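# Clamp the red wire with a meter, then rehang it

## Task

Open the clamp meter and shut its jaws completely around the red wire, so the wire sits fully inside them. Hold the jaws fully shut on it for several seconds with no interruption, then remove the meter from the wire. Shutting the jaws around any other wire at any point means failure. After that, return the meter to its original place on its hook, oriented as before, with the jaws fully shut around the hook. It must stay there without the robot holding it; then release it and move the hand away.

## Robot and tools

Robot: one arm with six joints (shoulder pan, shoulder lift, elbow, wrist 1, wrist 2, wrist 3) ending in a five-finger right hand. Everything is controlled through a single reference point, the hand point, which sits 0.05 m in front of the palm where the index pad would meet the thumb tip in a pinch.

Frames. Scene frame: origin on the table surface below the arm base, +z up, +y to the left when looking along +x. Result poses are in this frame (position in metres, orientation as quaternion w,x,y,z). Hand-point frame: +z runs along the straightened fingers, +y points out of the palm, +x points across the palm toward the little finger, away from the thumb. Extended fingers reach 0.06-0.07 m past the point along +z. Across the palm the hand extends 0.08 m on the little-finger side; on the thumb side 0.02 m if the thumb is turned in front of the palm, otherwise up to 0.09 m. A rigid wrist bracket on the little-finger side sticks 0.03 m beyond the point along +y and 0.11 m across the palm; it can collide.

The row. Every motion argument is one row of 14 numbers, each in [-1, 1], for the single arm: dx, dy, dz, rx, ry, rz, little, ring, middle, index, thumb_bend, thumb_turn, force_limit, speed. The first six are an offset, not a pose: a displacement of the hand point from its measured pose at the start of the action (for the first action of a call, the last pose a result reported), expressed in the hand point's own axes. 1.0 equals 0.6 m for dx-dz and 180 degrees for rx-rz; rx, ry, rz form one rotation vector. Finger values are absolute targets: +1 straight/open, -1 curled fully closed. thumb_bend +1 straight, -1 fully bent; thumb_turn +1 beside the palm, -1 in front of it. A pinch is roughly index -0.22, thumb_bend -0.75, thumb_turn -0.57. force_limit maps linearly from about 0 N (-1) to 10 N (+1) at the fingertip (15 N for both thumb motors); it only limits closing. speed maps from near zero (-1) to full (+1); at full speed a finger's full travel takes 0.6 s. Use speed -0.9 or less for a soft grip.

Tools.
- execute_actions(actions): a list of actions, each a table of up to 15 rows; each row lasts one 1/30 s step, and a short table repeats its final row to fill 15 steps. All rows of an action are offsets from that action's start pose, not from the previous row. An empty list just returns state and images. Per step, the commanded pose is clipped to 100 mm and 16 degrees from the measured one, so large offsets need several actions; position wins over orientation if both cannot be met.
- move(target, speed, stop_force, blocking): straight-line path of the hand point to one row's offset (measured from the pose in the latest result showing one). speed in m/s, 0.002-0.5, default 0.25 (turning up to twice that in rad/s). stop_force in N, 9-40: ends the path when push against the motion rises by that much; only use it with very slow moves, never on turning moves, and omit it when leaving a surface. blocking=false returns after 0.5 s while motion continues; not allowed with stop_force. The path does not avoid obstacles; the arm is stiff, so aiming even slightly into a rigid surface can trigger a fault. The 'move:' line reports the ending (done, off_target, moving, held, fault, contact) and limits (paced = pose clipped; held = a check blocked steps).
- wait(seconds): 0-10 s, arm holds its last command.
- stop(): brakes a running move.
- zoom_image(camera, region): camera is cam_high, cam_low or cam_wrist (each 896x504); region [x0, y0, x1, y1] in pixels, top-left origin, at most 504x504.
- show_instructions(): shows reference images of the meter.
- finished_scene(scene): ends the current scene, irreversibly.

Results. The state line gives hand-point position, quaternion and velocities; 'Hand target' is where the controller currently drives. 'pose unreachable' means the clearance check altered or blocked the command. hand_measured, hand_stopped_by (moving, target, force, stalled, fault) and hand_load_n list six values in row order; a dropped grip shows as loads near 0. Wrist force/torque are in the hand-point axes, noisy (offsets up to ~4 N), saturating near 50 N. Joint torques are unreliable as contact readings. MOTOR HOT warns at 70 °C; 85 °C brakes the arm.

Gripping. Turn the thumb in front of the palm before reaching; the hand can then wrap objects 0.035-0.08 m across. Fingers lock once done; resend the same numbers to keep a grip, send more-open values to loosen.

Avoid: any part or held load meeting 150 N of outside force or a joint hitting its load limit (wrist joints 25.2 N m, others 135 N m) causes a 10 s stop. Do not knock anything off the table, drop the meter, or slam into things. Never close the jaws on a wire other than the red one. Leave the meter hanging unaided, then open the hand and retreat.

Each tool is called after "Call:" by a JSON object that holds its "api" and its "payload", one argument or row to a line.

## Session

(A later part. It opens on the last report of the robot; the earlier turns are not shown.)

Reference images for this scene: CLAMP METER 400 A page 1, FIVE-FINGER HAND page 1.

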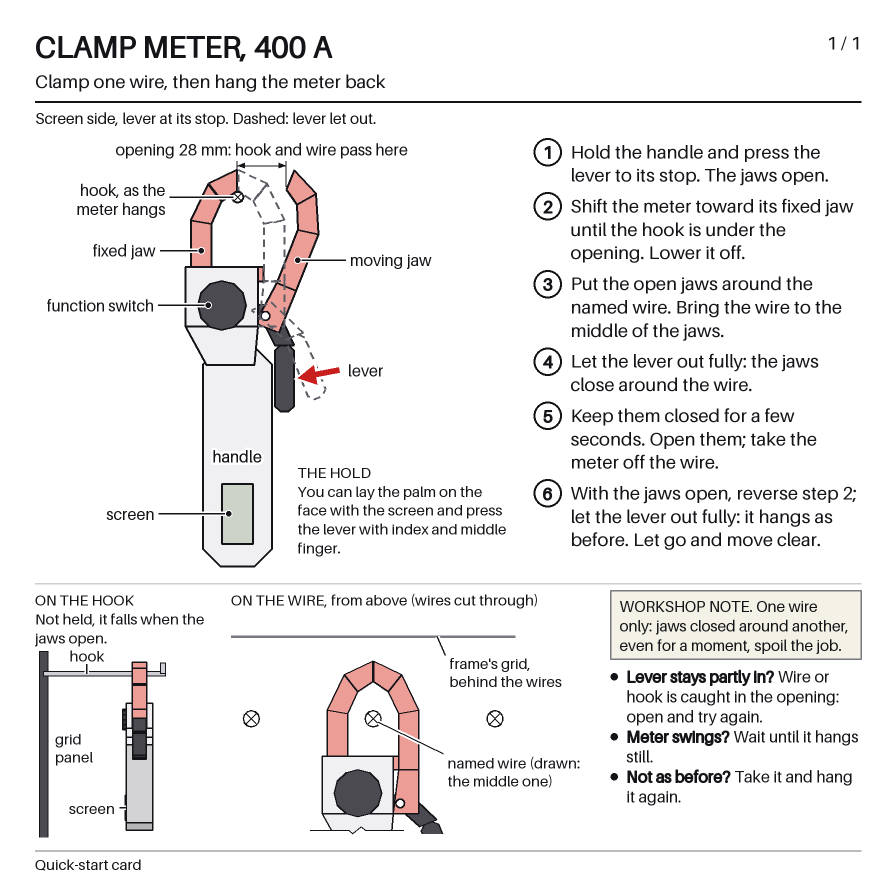

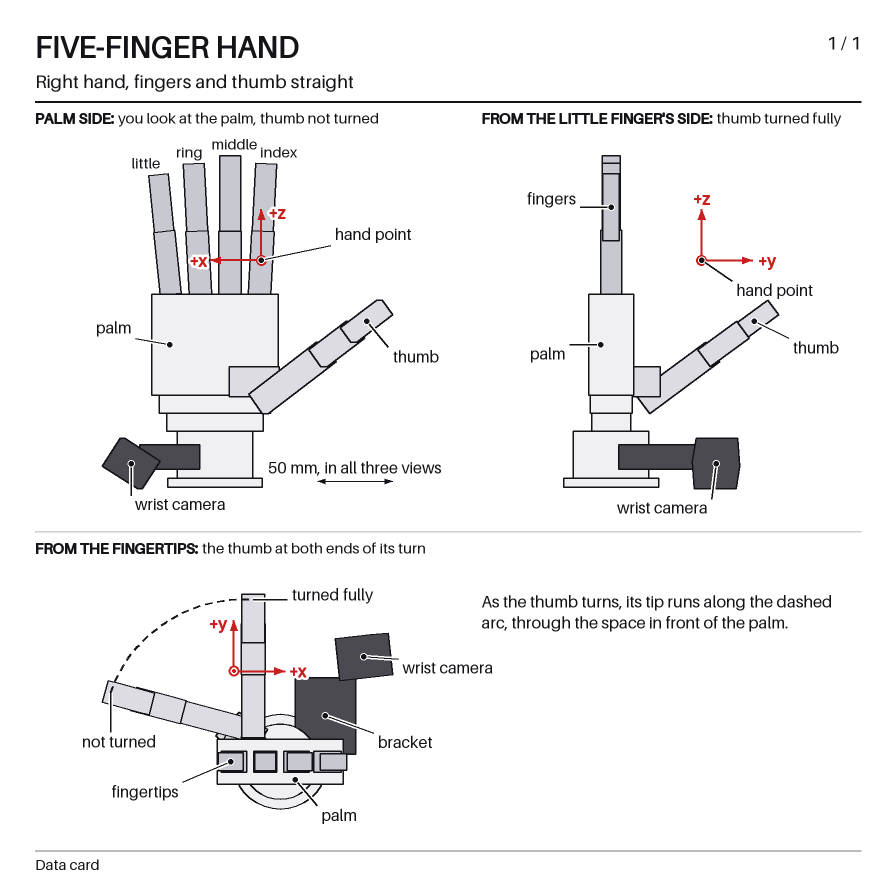

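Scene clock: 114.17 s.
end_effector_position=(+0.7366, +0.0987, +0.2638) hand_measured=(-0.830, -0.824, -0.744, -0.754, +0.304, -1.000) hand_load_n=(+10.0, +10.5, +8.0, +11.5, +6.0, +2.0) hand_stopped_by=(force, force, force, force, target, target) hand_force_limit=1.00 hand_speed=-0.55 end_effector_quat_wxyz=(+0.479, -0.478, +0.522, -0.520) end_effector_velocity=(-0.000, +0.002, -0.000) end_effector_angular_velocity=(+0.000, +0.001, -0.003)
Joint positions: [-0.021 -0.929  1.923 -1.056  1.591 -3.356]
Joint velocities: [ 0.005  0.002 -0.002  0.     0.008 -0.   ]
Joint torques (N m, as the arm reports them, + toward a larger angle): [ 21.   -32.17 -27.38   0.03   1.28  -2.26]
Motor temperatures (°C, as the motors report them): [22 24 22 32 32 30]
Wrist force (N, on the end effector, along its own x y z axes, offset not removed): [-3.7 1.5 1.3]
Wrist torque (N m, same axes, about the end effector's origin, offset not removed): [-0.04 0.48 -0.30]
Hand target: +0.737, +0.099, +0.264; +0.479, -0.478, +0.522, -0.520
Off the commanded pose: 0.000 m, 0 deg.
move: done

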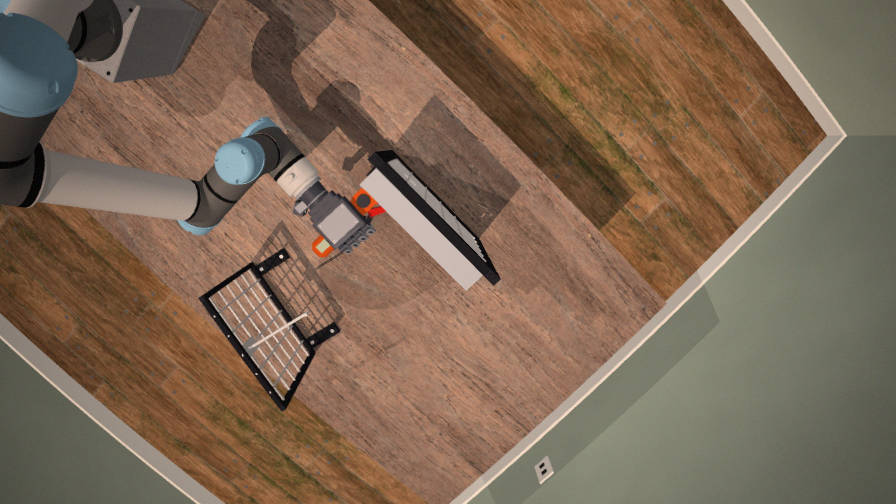

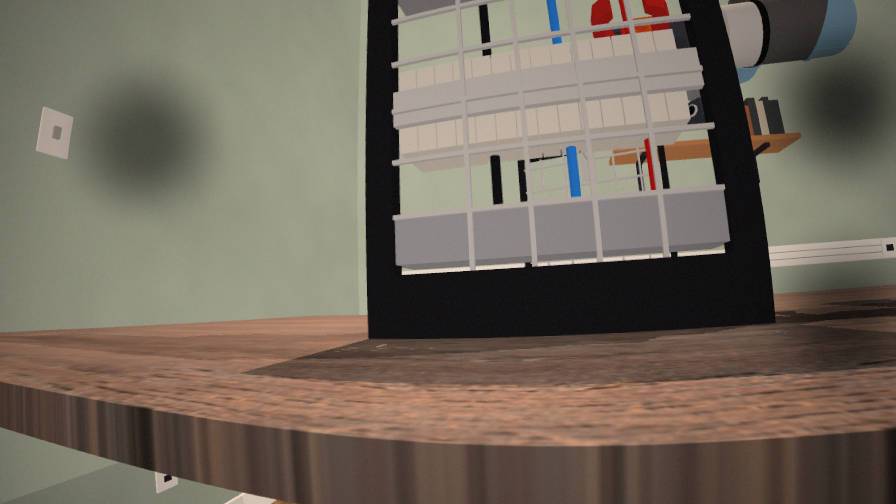

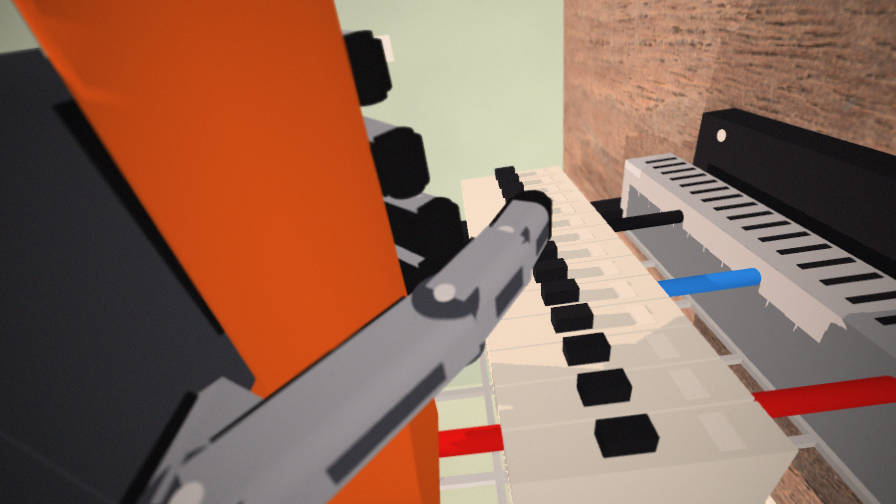

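Call:
{"api": "move", "payload": {
  "target": [-0.01,0,0.024,0,0,0,-1,-1,-1,-1,0.3,-1,1,-0.55],
  "speed": 0.01,
  "stop_force": 9
}}

Call:
{"api": "execute_actions", "payload": {
  "actions": [
    [[0,0,0,0,0,0,-1,-1,1,1,0.3,-1,1,-0.55]]
  ]
}}

Call:
{"api": "wait", "payload": {
  "seconds": 4
}}

Call:
{"api": "zoom_image", "payload": {
  "camera": "cam_low",
  "region": [520,0,720,100]
}}

Call:
{"api": "zoom_image", "payload": {
  "camera": "cam_high",
  "region": [300,140,460,280]
}}

Scene clock: 123.90 s.
end_effector_position=(+0.7512, +0.1034, +0.2638) hand_measured=(-0.830, -0.824, -0.744, -0.754, +0.304, -1.000) hand_load_n=(+10.0, +10.5, +8.0, +11.5, +6.0, +2.0) hand_stopped_by=(force, force, force, force, target, target) hand_force_limit=1.00 hand_speed=-0.55 end_effector_quat_wxyz=(+0.479, -0.478, +0.522, -0.520) end_effector_velocity=(+0.003, -0.000, -0.001) end_effector_angular_velocity=(-0.000, +0.001, -0.001)
Joint positions: [-0.01  -0.906  1.875 -1.031  1.602 -3.356]
Joint velocities: [ 0.     0.004 -0.008  0.004  0.001 -0.   ]
Joint torques (N m, as the arm reports them, + toward a larger angle): [ 20.7  -32.58 -28.86   0.1    1.24  -2.35]
Motor temperatures (°C, as the motors report them): [22 24 22 32 32 30]
Wrist force (N, on the end effector, along its own x y z axes, offset not removed): [0.6 6.2 -0.9]
Wrist torque (N m, same axes, about the end effector's origin, offset not removed): [0.75 -0.12 0.17]
Hand target: +0.751, +0.103, +0.264; +0.479, -0.478, +0.522, -0.520
Off the commanded pose: 0.000 m, 0 deg.
move: done

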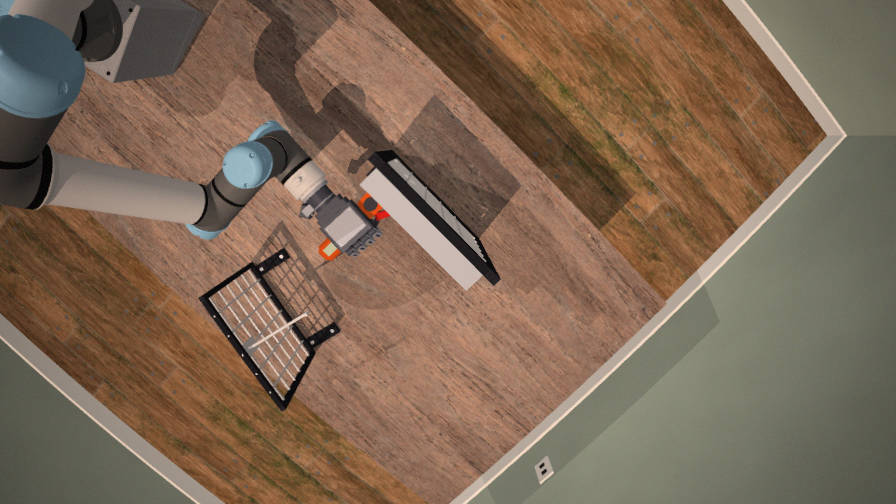

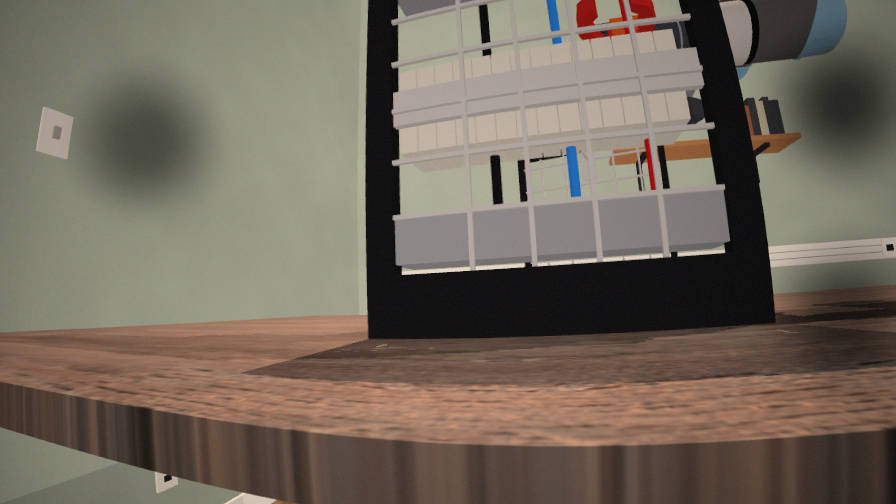

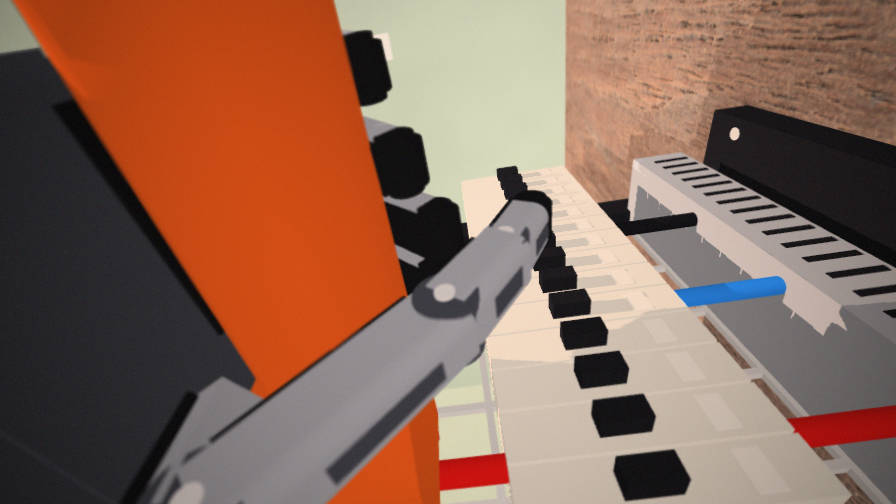

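Scene clock: 124.40 s.
end_effector_position=(+0.7512, +0.1034, +0.2637) hand_measured=(-0.830, -0.824, -0.446, -0.456, +0.304, -1.000) hand_load_n=(+9.5, +11.0, +2.0, +0.0, +3.5, +3.0) hand_stopped_by=(force, force, moving, moving, target, target) hand_force_limit=1.00 hand_speed=-0.55 end_effector_quat_wxyz=(+0.479, -0.478, +0.522, -0.520) end_effector_velocity=(-0.001, -0.001, -0.001) end_effector_angular_velocity=(+0.000, +0.002, -0.004)
Joint positions: [-0.01  -0.906  1.875 -1.031  1.602 -3.356]
Joint velocities: [-0.001  0.001  0.001 -0.     0.003 -0.   ]
Joint torques (N m, as the arm reports them, + toward a larger angle): [ 10.51 -45.29   0.75  -2.96  -0.52  -2.08]
Motor temperatures (°C, as the motors report them): [22 24 22 32 32 30]
Wrist force (N, on the end effector, along its own x y z axes, offset not removed): [1.9 0.5 -0.5]
Wrist torque (N m, same axes, about the end effector's origin, offset not removed): [0.02 -0.12 0.09]
Hand target: +0.751, +0.103, +0.264; +0.479, -0.478, +0.522, -0.520
Off the commanded pose: 0.000 m, 0 deg.

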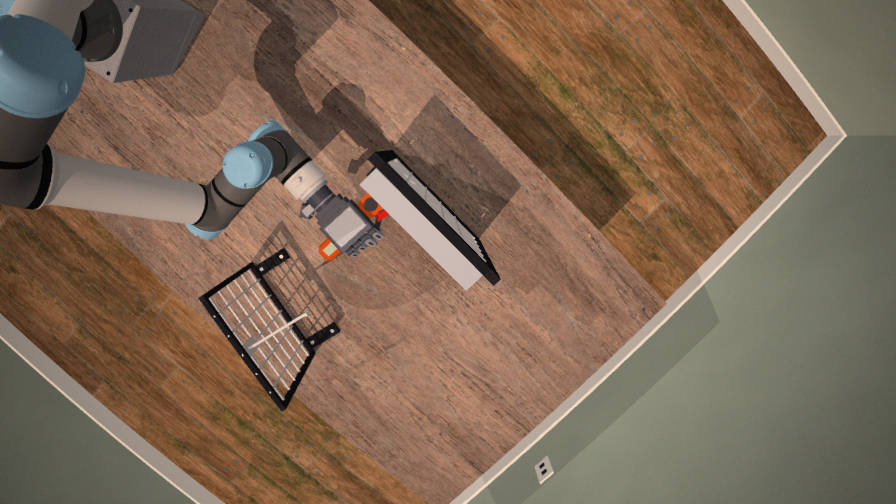

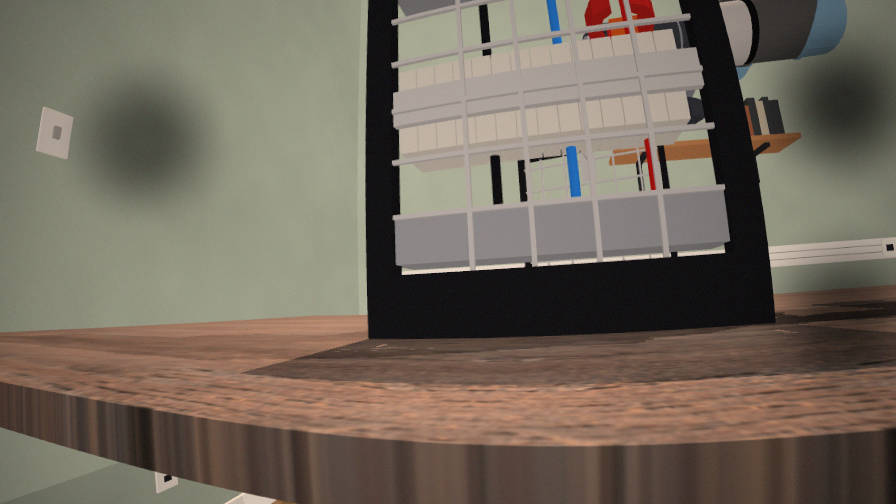

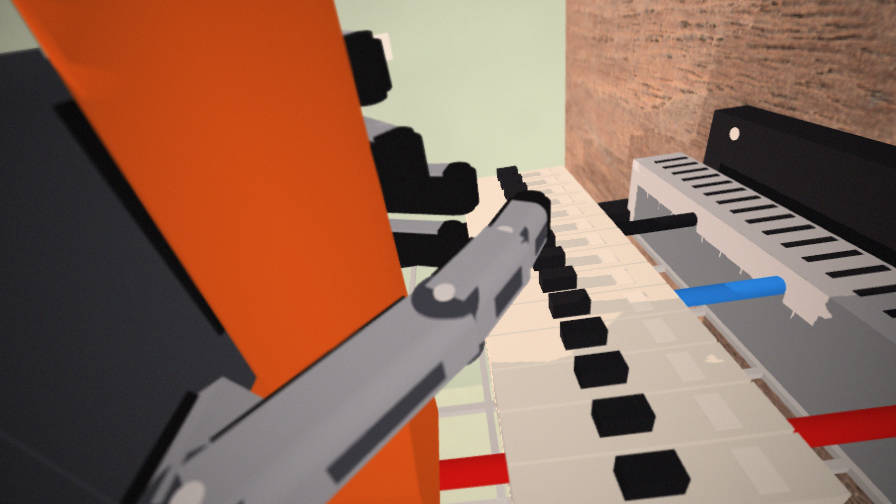

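Scene clock: 128.40 s.
end_effector_position=(+0.7512, +0.1034, +0.2638) hand_measured=(-0.830, -0.824, +1.000, +1.000, +0.304, -1.000) hand_load_n=(+10.0, +11.5, +0.0, +0.0, +2.5, +3.5) hand_stopped_by=(force, force, target, target, target, target) hand_force_limit=1.00 hand_speed=-0.55 end_effector_quat_wxyz=(+0.479, -0.478, +0.522, -0.520) end_effector_velocity=(-0.000, +0.001, +0.000) end_effector_angular_velocity=(-0.000, -0.001, +0.003)
Joint positions: [-0.01  -0.906  1.875 -1.031  1.602 -3.356]
Joint velocities: [ 0.001 -0.     0.001 -0.001 -0.003 -0.   ]
Joint torques (N m, as the arm reports them, + toward a larger angle): [  1.77 -44.45  -1.09  -4.31  -2.05  -0.23]
Motor temperatures (°C, as the motors report them): [22 24 22 32 32 30]
Wrist force (N, on the end effector, along its own x y z axes, offset not removed): [-2.5 1.3 0.7]
Wrist torque (N m, same axes, about the end effector's origin, offset not removed): [-0.18 0.49 -0.12]
Hand target: +0.751, +0.103, +0.264; +0.479, -0.478, +0.522, -0.520
Off the commanded pose: 0.000 m, 0 deg.
wait: 4.00 s; at rest by 2.10 s

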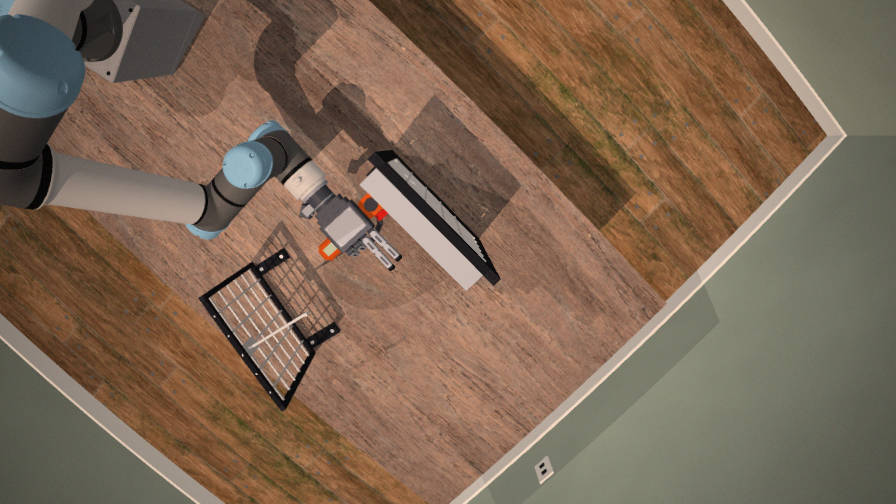

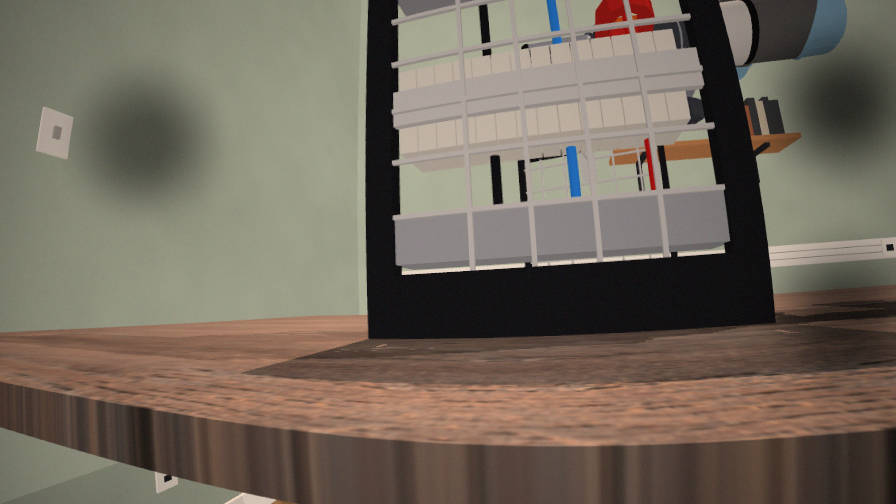

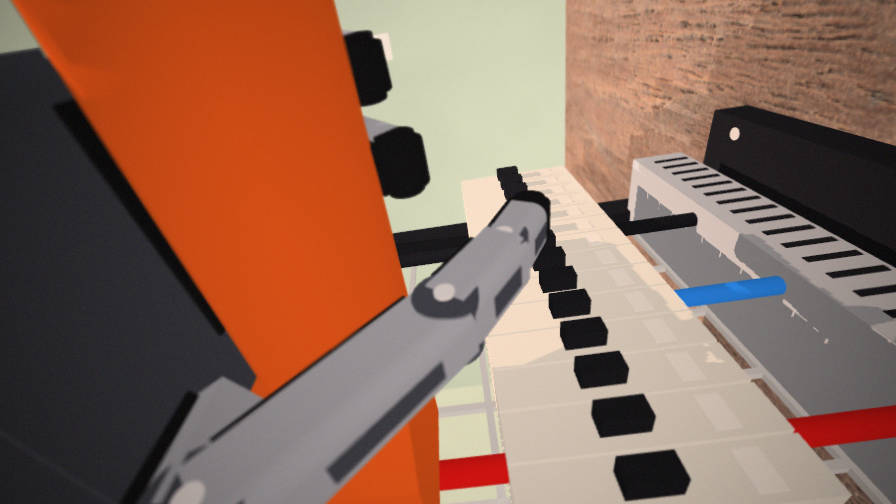

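Region (520, 0, 720, 100) of cam_low's 896x504 image, scaled by 2.520, with more detail than that image has.

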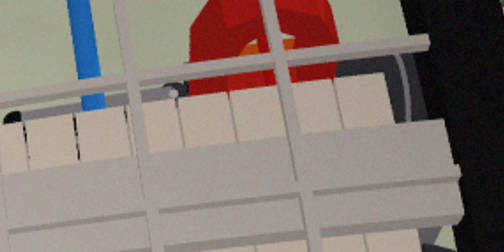

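Region (300, 140, 460, 280) of cam_high's 896x504 image, scaled by 3.150, with more detail than that image has; it fills the top 441 rows of this view, and the rest is white.

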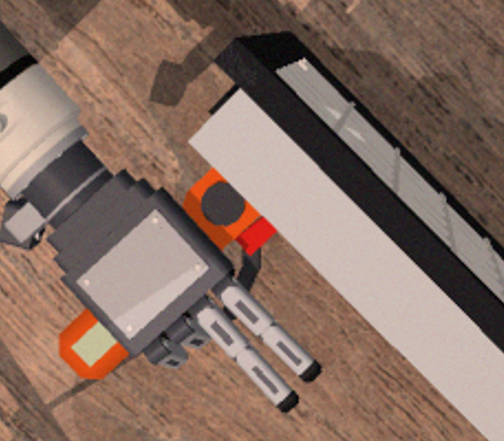

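Closed around the wire.

Call:
{"api": "wait", "payload": {
  "seconds": 3
}}

Call:
{"api": "move", "payload": {
  "target": [0,0,0,0,0,0,-1,-1,-1,-1,0.3,-1,1,-0.55]
}}

Call:
{"api": "move", "payload": {
  "target": [0.005,0,-0.024,0,0,0,-1,-1,-1,-1,0.3,-1,1,-0.55],
  "speed": 0.015
}}

Scene clock: 141.03 s.
end_effector_position=(+0.7512, +0.1034, +0.2638) hand_measured=(-0.830, -0.824, +1.000, +1.000, +0.304, -1.000) hand_load_n=(+10.0, +11.5, +0.0, +0.0, +2.5, +3.5) hand_stopped_by=(force, force, target, target, target, target) hand_force_limit=1.00 hand_speed=-0.55 end_effector_quat_wxyz=(+0.479, -0.478, +0.522, -0.520) end_effector_velocity=(-0.001, +0.002, -0.001) end_effector_angular_velocity=(+0.000, +0.002, +0.003)
Joint positions: [-0.01  -0.906  1.875 -1.031  1.602 -3.356]
Joint velocities: [ 0.002  0.001  0.002 -0.    -0.001 -0.   ]
Joint torques (N m, as the arm reports them, + toward a larger angle): [  2.93 -44.82  -1.97  -4.18  -2.01   2.64]
Motor temperatures (°C, as the motors report them): [22 24 22 32 32 30]
Wrist force (N, on the end effector, along its own x y z axes, offset not removed): [2.5 -1.0 1.3]
Wrist torque (N m, same axes, about the end effector's origin, offset not removed): [-0.30 -0.28 0.11]
Hand target: +0.751, +0.103, +0.264; +0.479, -0.478, +0.522, -0.520
Off the commanded pose: 0.000 m, 0 deg.
wait: 3.00 s; at rest from the start

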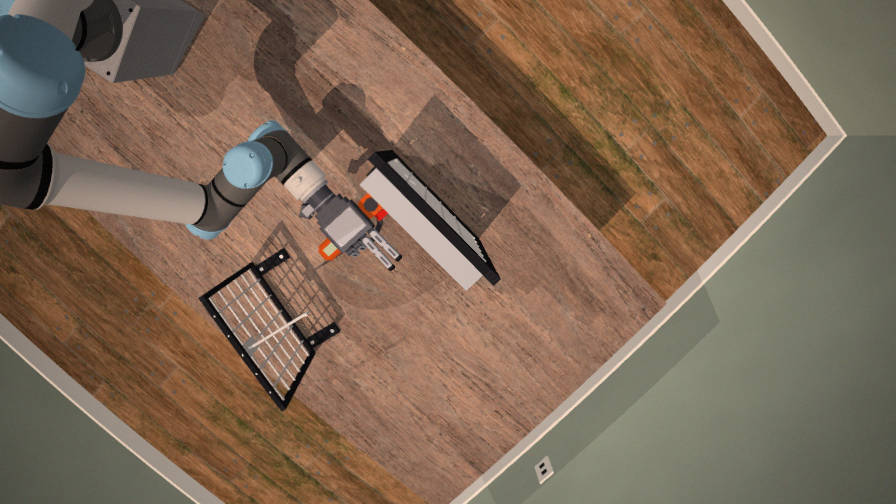

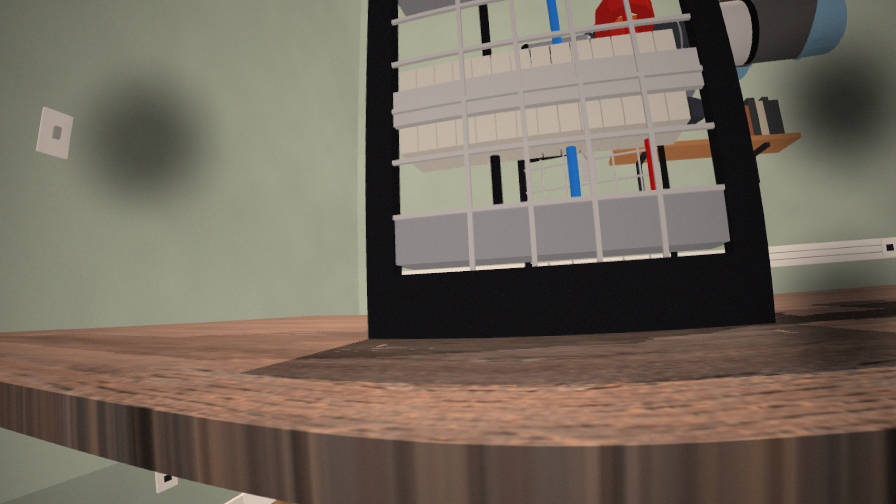

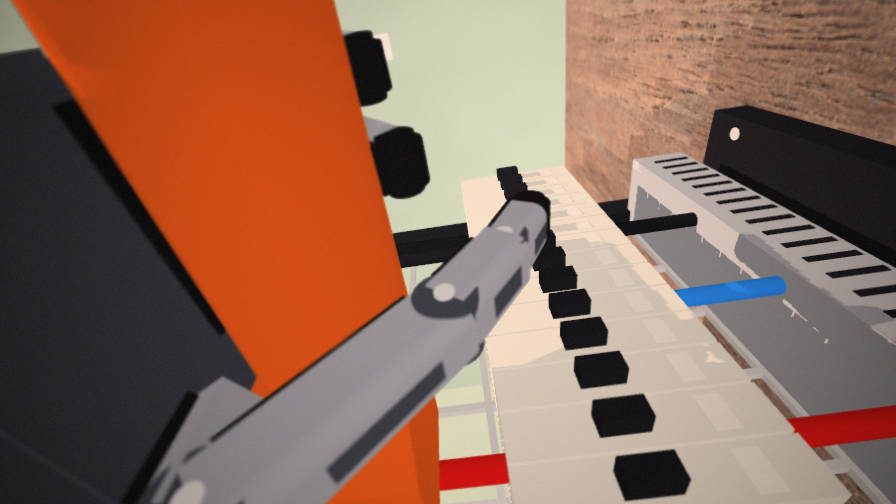

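Scene clock: 143.67 s.
end_effector_position=(+0.7512, +0.1034, +0.2638) hand_measured=(-0.830, -0.824, -0.760, -0.758, +0.304, -1.000) hand_load_n=(+9.0, +10.0, +11.0, +11.0, +6.0, +2.5) hand_stopped_by=(force, force, force, force, target, target) hand_force_limit=1.00 hand_speed=-0.55 end_effector_quat_wxyz=(+0.479, -0.478, +0.522, -0.520) end_effector_velocity=(+0.000, -0.001, -0.000) end_effector_angular_velocity=(-0.000, -0.000, -0.002)
Joint positions: [-0.01  -0.906  1.875 -1.031  1.602 -3.356]
Joint velocities: [-0.001  0.     0.    -0.001  0.001  0.   ]
Joint torques (N m, as the arm reports them, + toward a larger angle): [  2.05 -44.94  -2.12  -4.04  -2.05   2.26]
Motor temperatures (°C, as the motors report them): [22 24 22 32 32 30]
Wrist force (N, on the end effector, along its own x y z axes, offset not removed): [1.3 2.5 1.0]
Wrist torque (N m, same axes, about the end effector's origin, offset not removed): [0.14 -0.17 0.12]
Hand target: +0.751, +0.103, +0.264; +0.479, -0.478, +0.522, -0.520
Off the commanded pose: 0.000 m, 0 deg.
move: done

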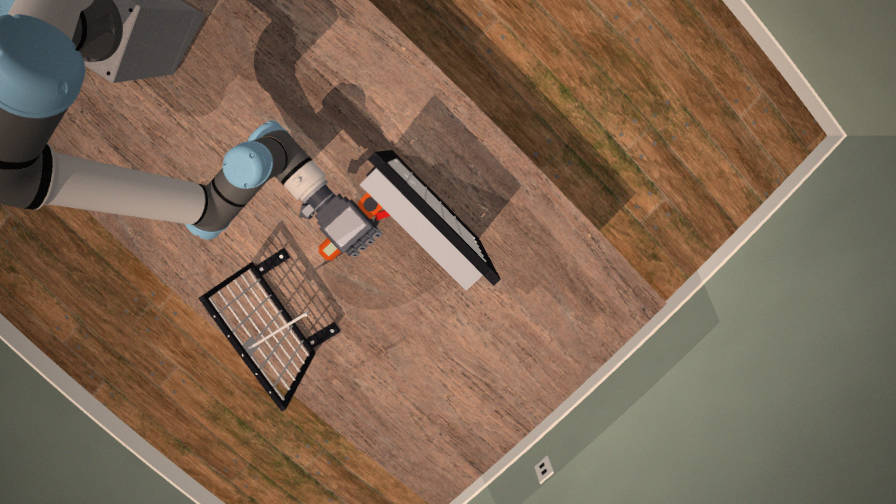

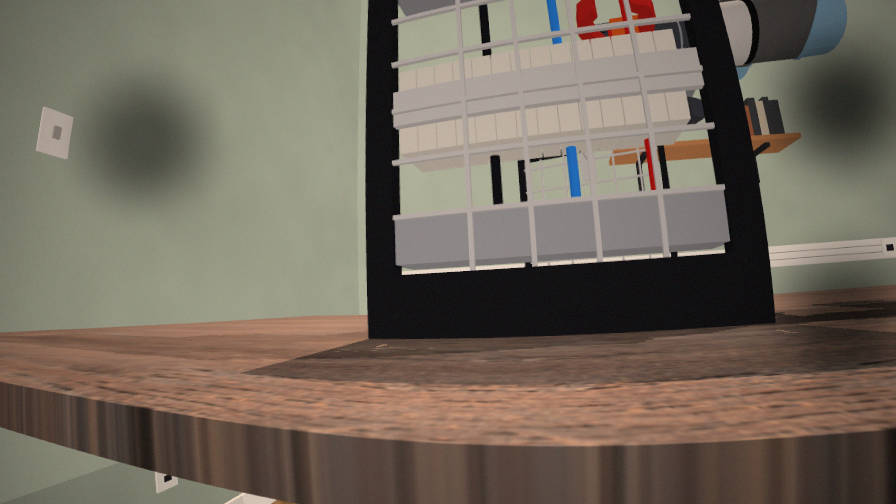

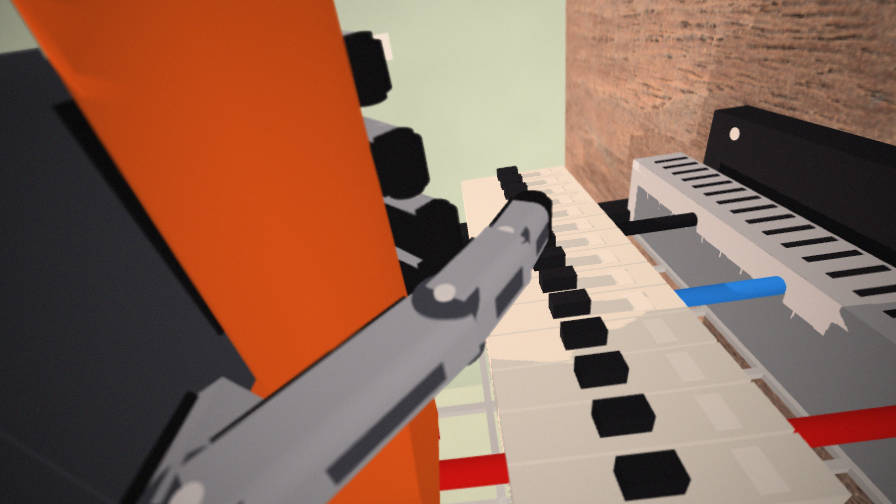

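Scene clock: 144.90 s.
end_effector_position=(+0.7369, +0.1016, +0.2638) hand_measured=(-0.830, -0.824, -0.760, -0.758, +0.304, -1.000) hand_load_n=(+9.0, +10.0, +11.0, +11.0, +6.0, +2.5) hand_stopped_by=(force, force, force, force, target, target) hand_force_limit=1.00 hand_speed=-0.55 end_effector_quat_wxyz=(+0.479, -0.478, +0.522, -0.520) end_effector_velocity=(-0.003, -0.000, -0.000) end_effector_angular_velocity=(+0.000, +0.000, +0.000)
Joint positions: [-0.015 -0.926  1.92  -1.056  1.597 -3.356]
Joint velocities: [-0.001 -0.004  0.009 -0.005 -0.001  0.   ]
Joint torques (N m, as the arm reports them, + toward a larger angle): [  2.23 -44.17   1.52  -4.23  -2.13   2.44]
Motor temperatures (°C, as the motors report them): [22 24 22 32 32 30]
Wrist force (N, on the end effector, along its own x y z axes, offset not removed): [1.8 1.7 0.3]
Wrist torque (N m, same axes, about the end effector's origin, offset not removed): [0.11 -0.15 0.21]
Hand target: +0.737, +0.102, +0.264; +0.479, -0.478, +0.522, -0.520
Off the commanded pose: 0.000 m, 0 deg.
move: done

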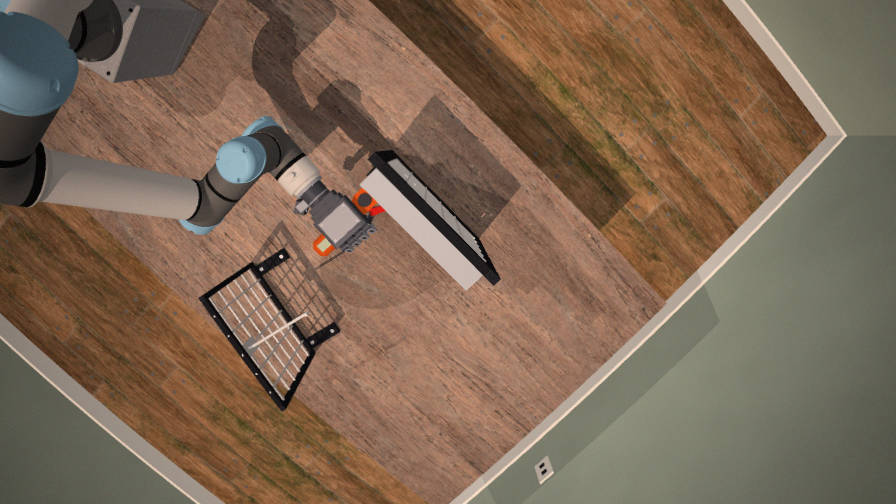

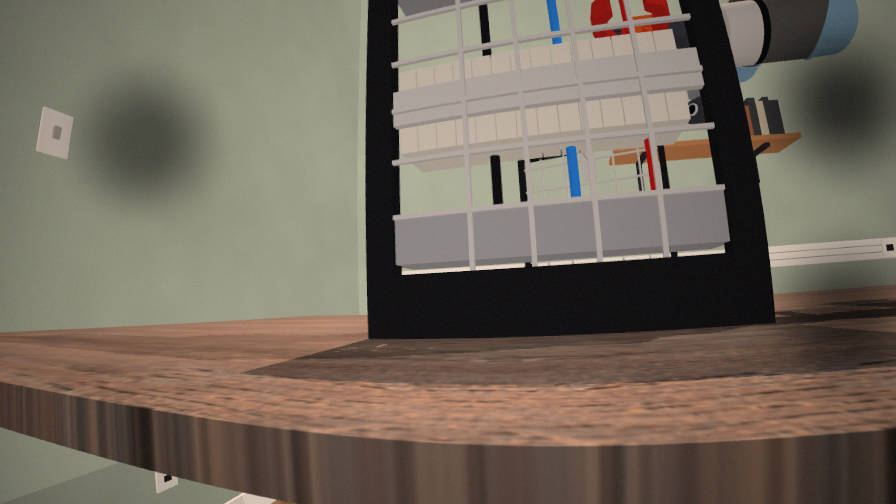

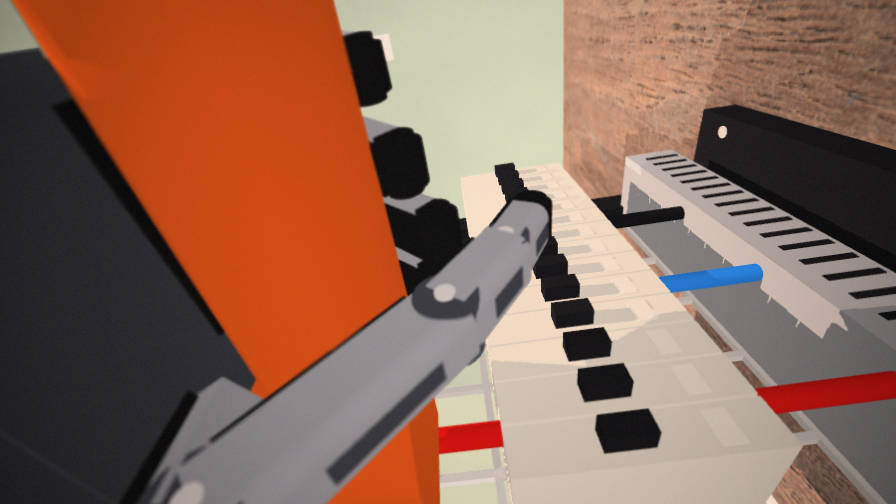

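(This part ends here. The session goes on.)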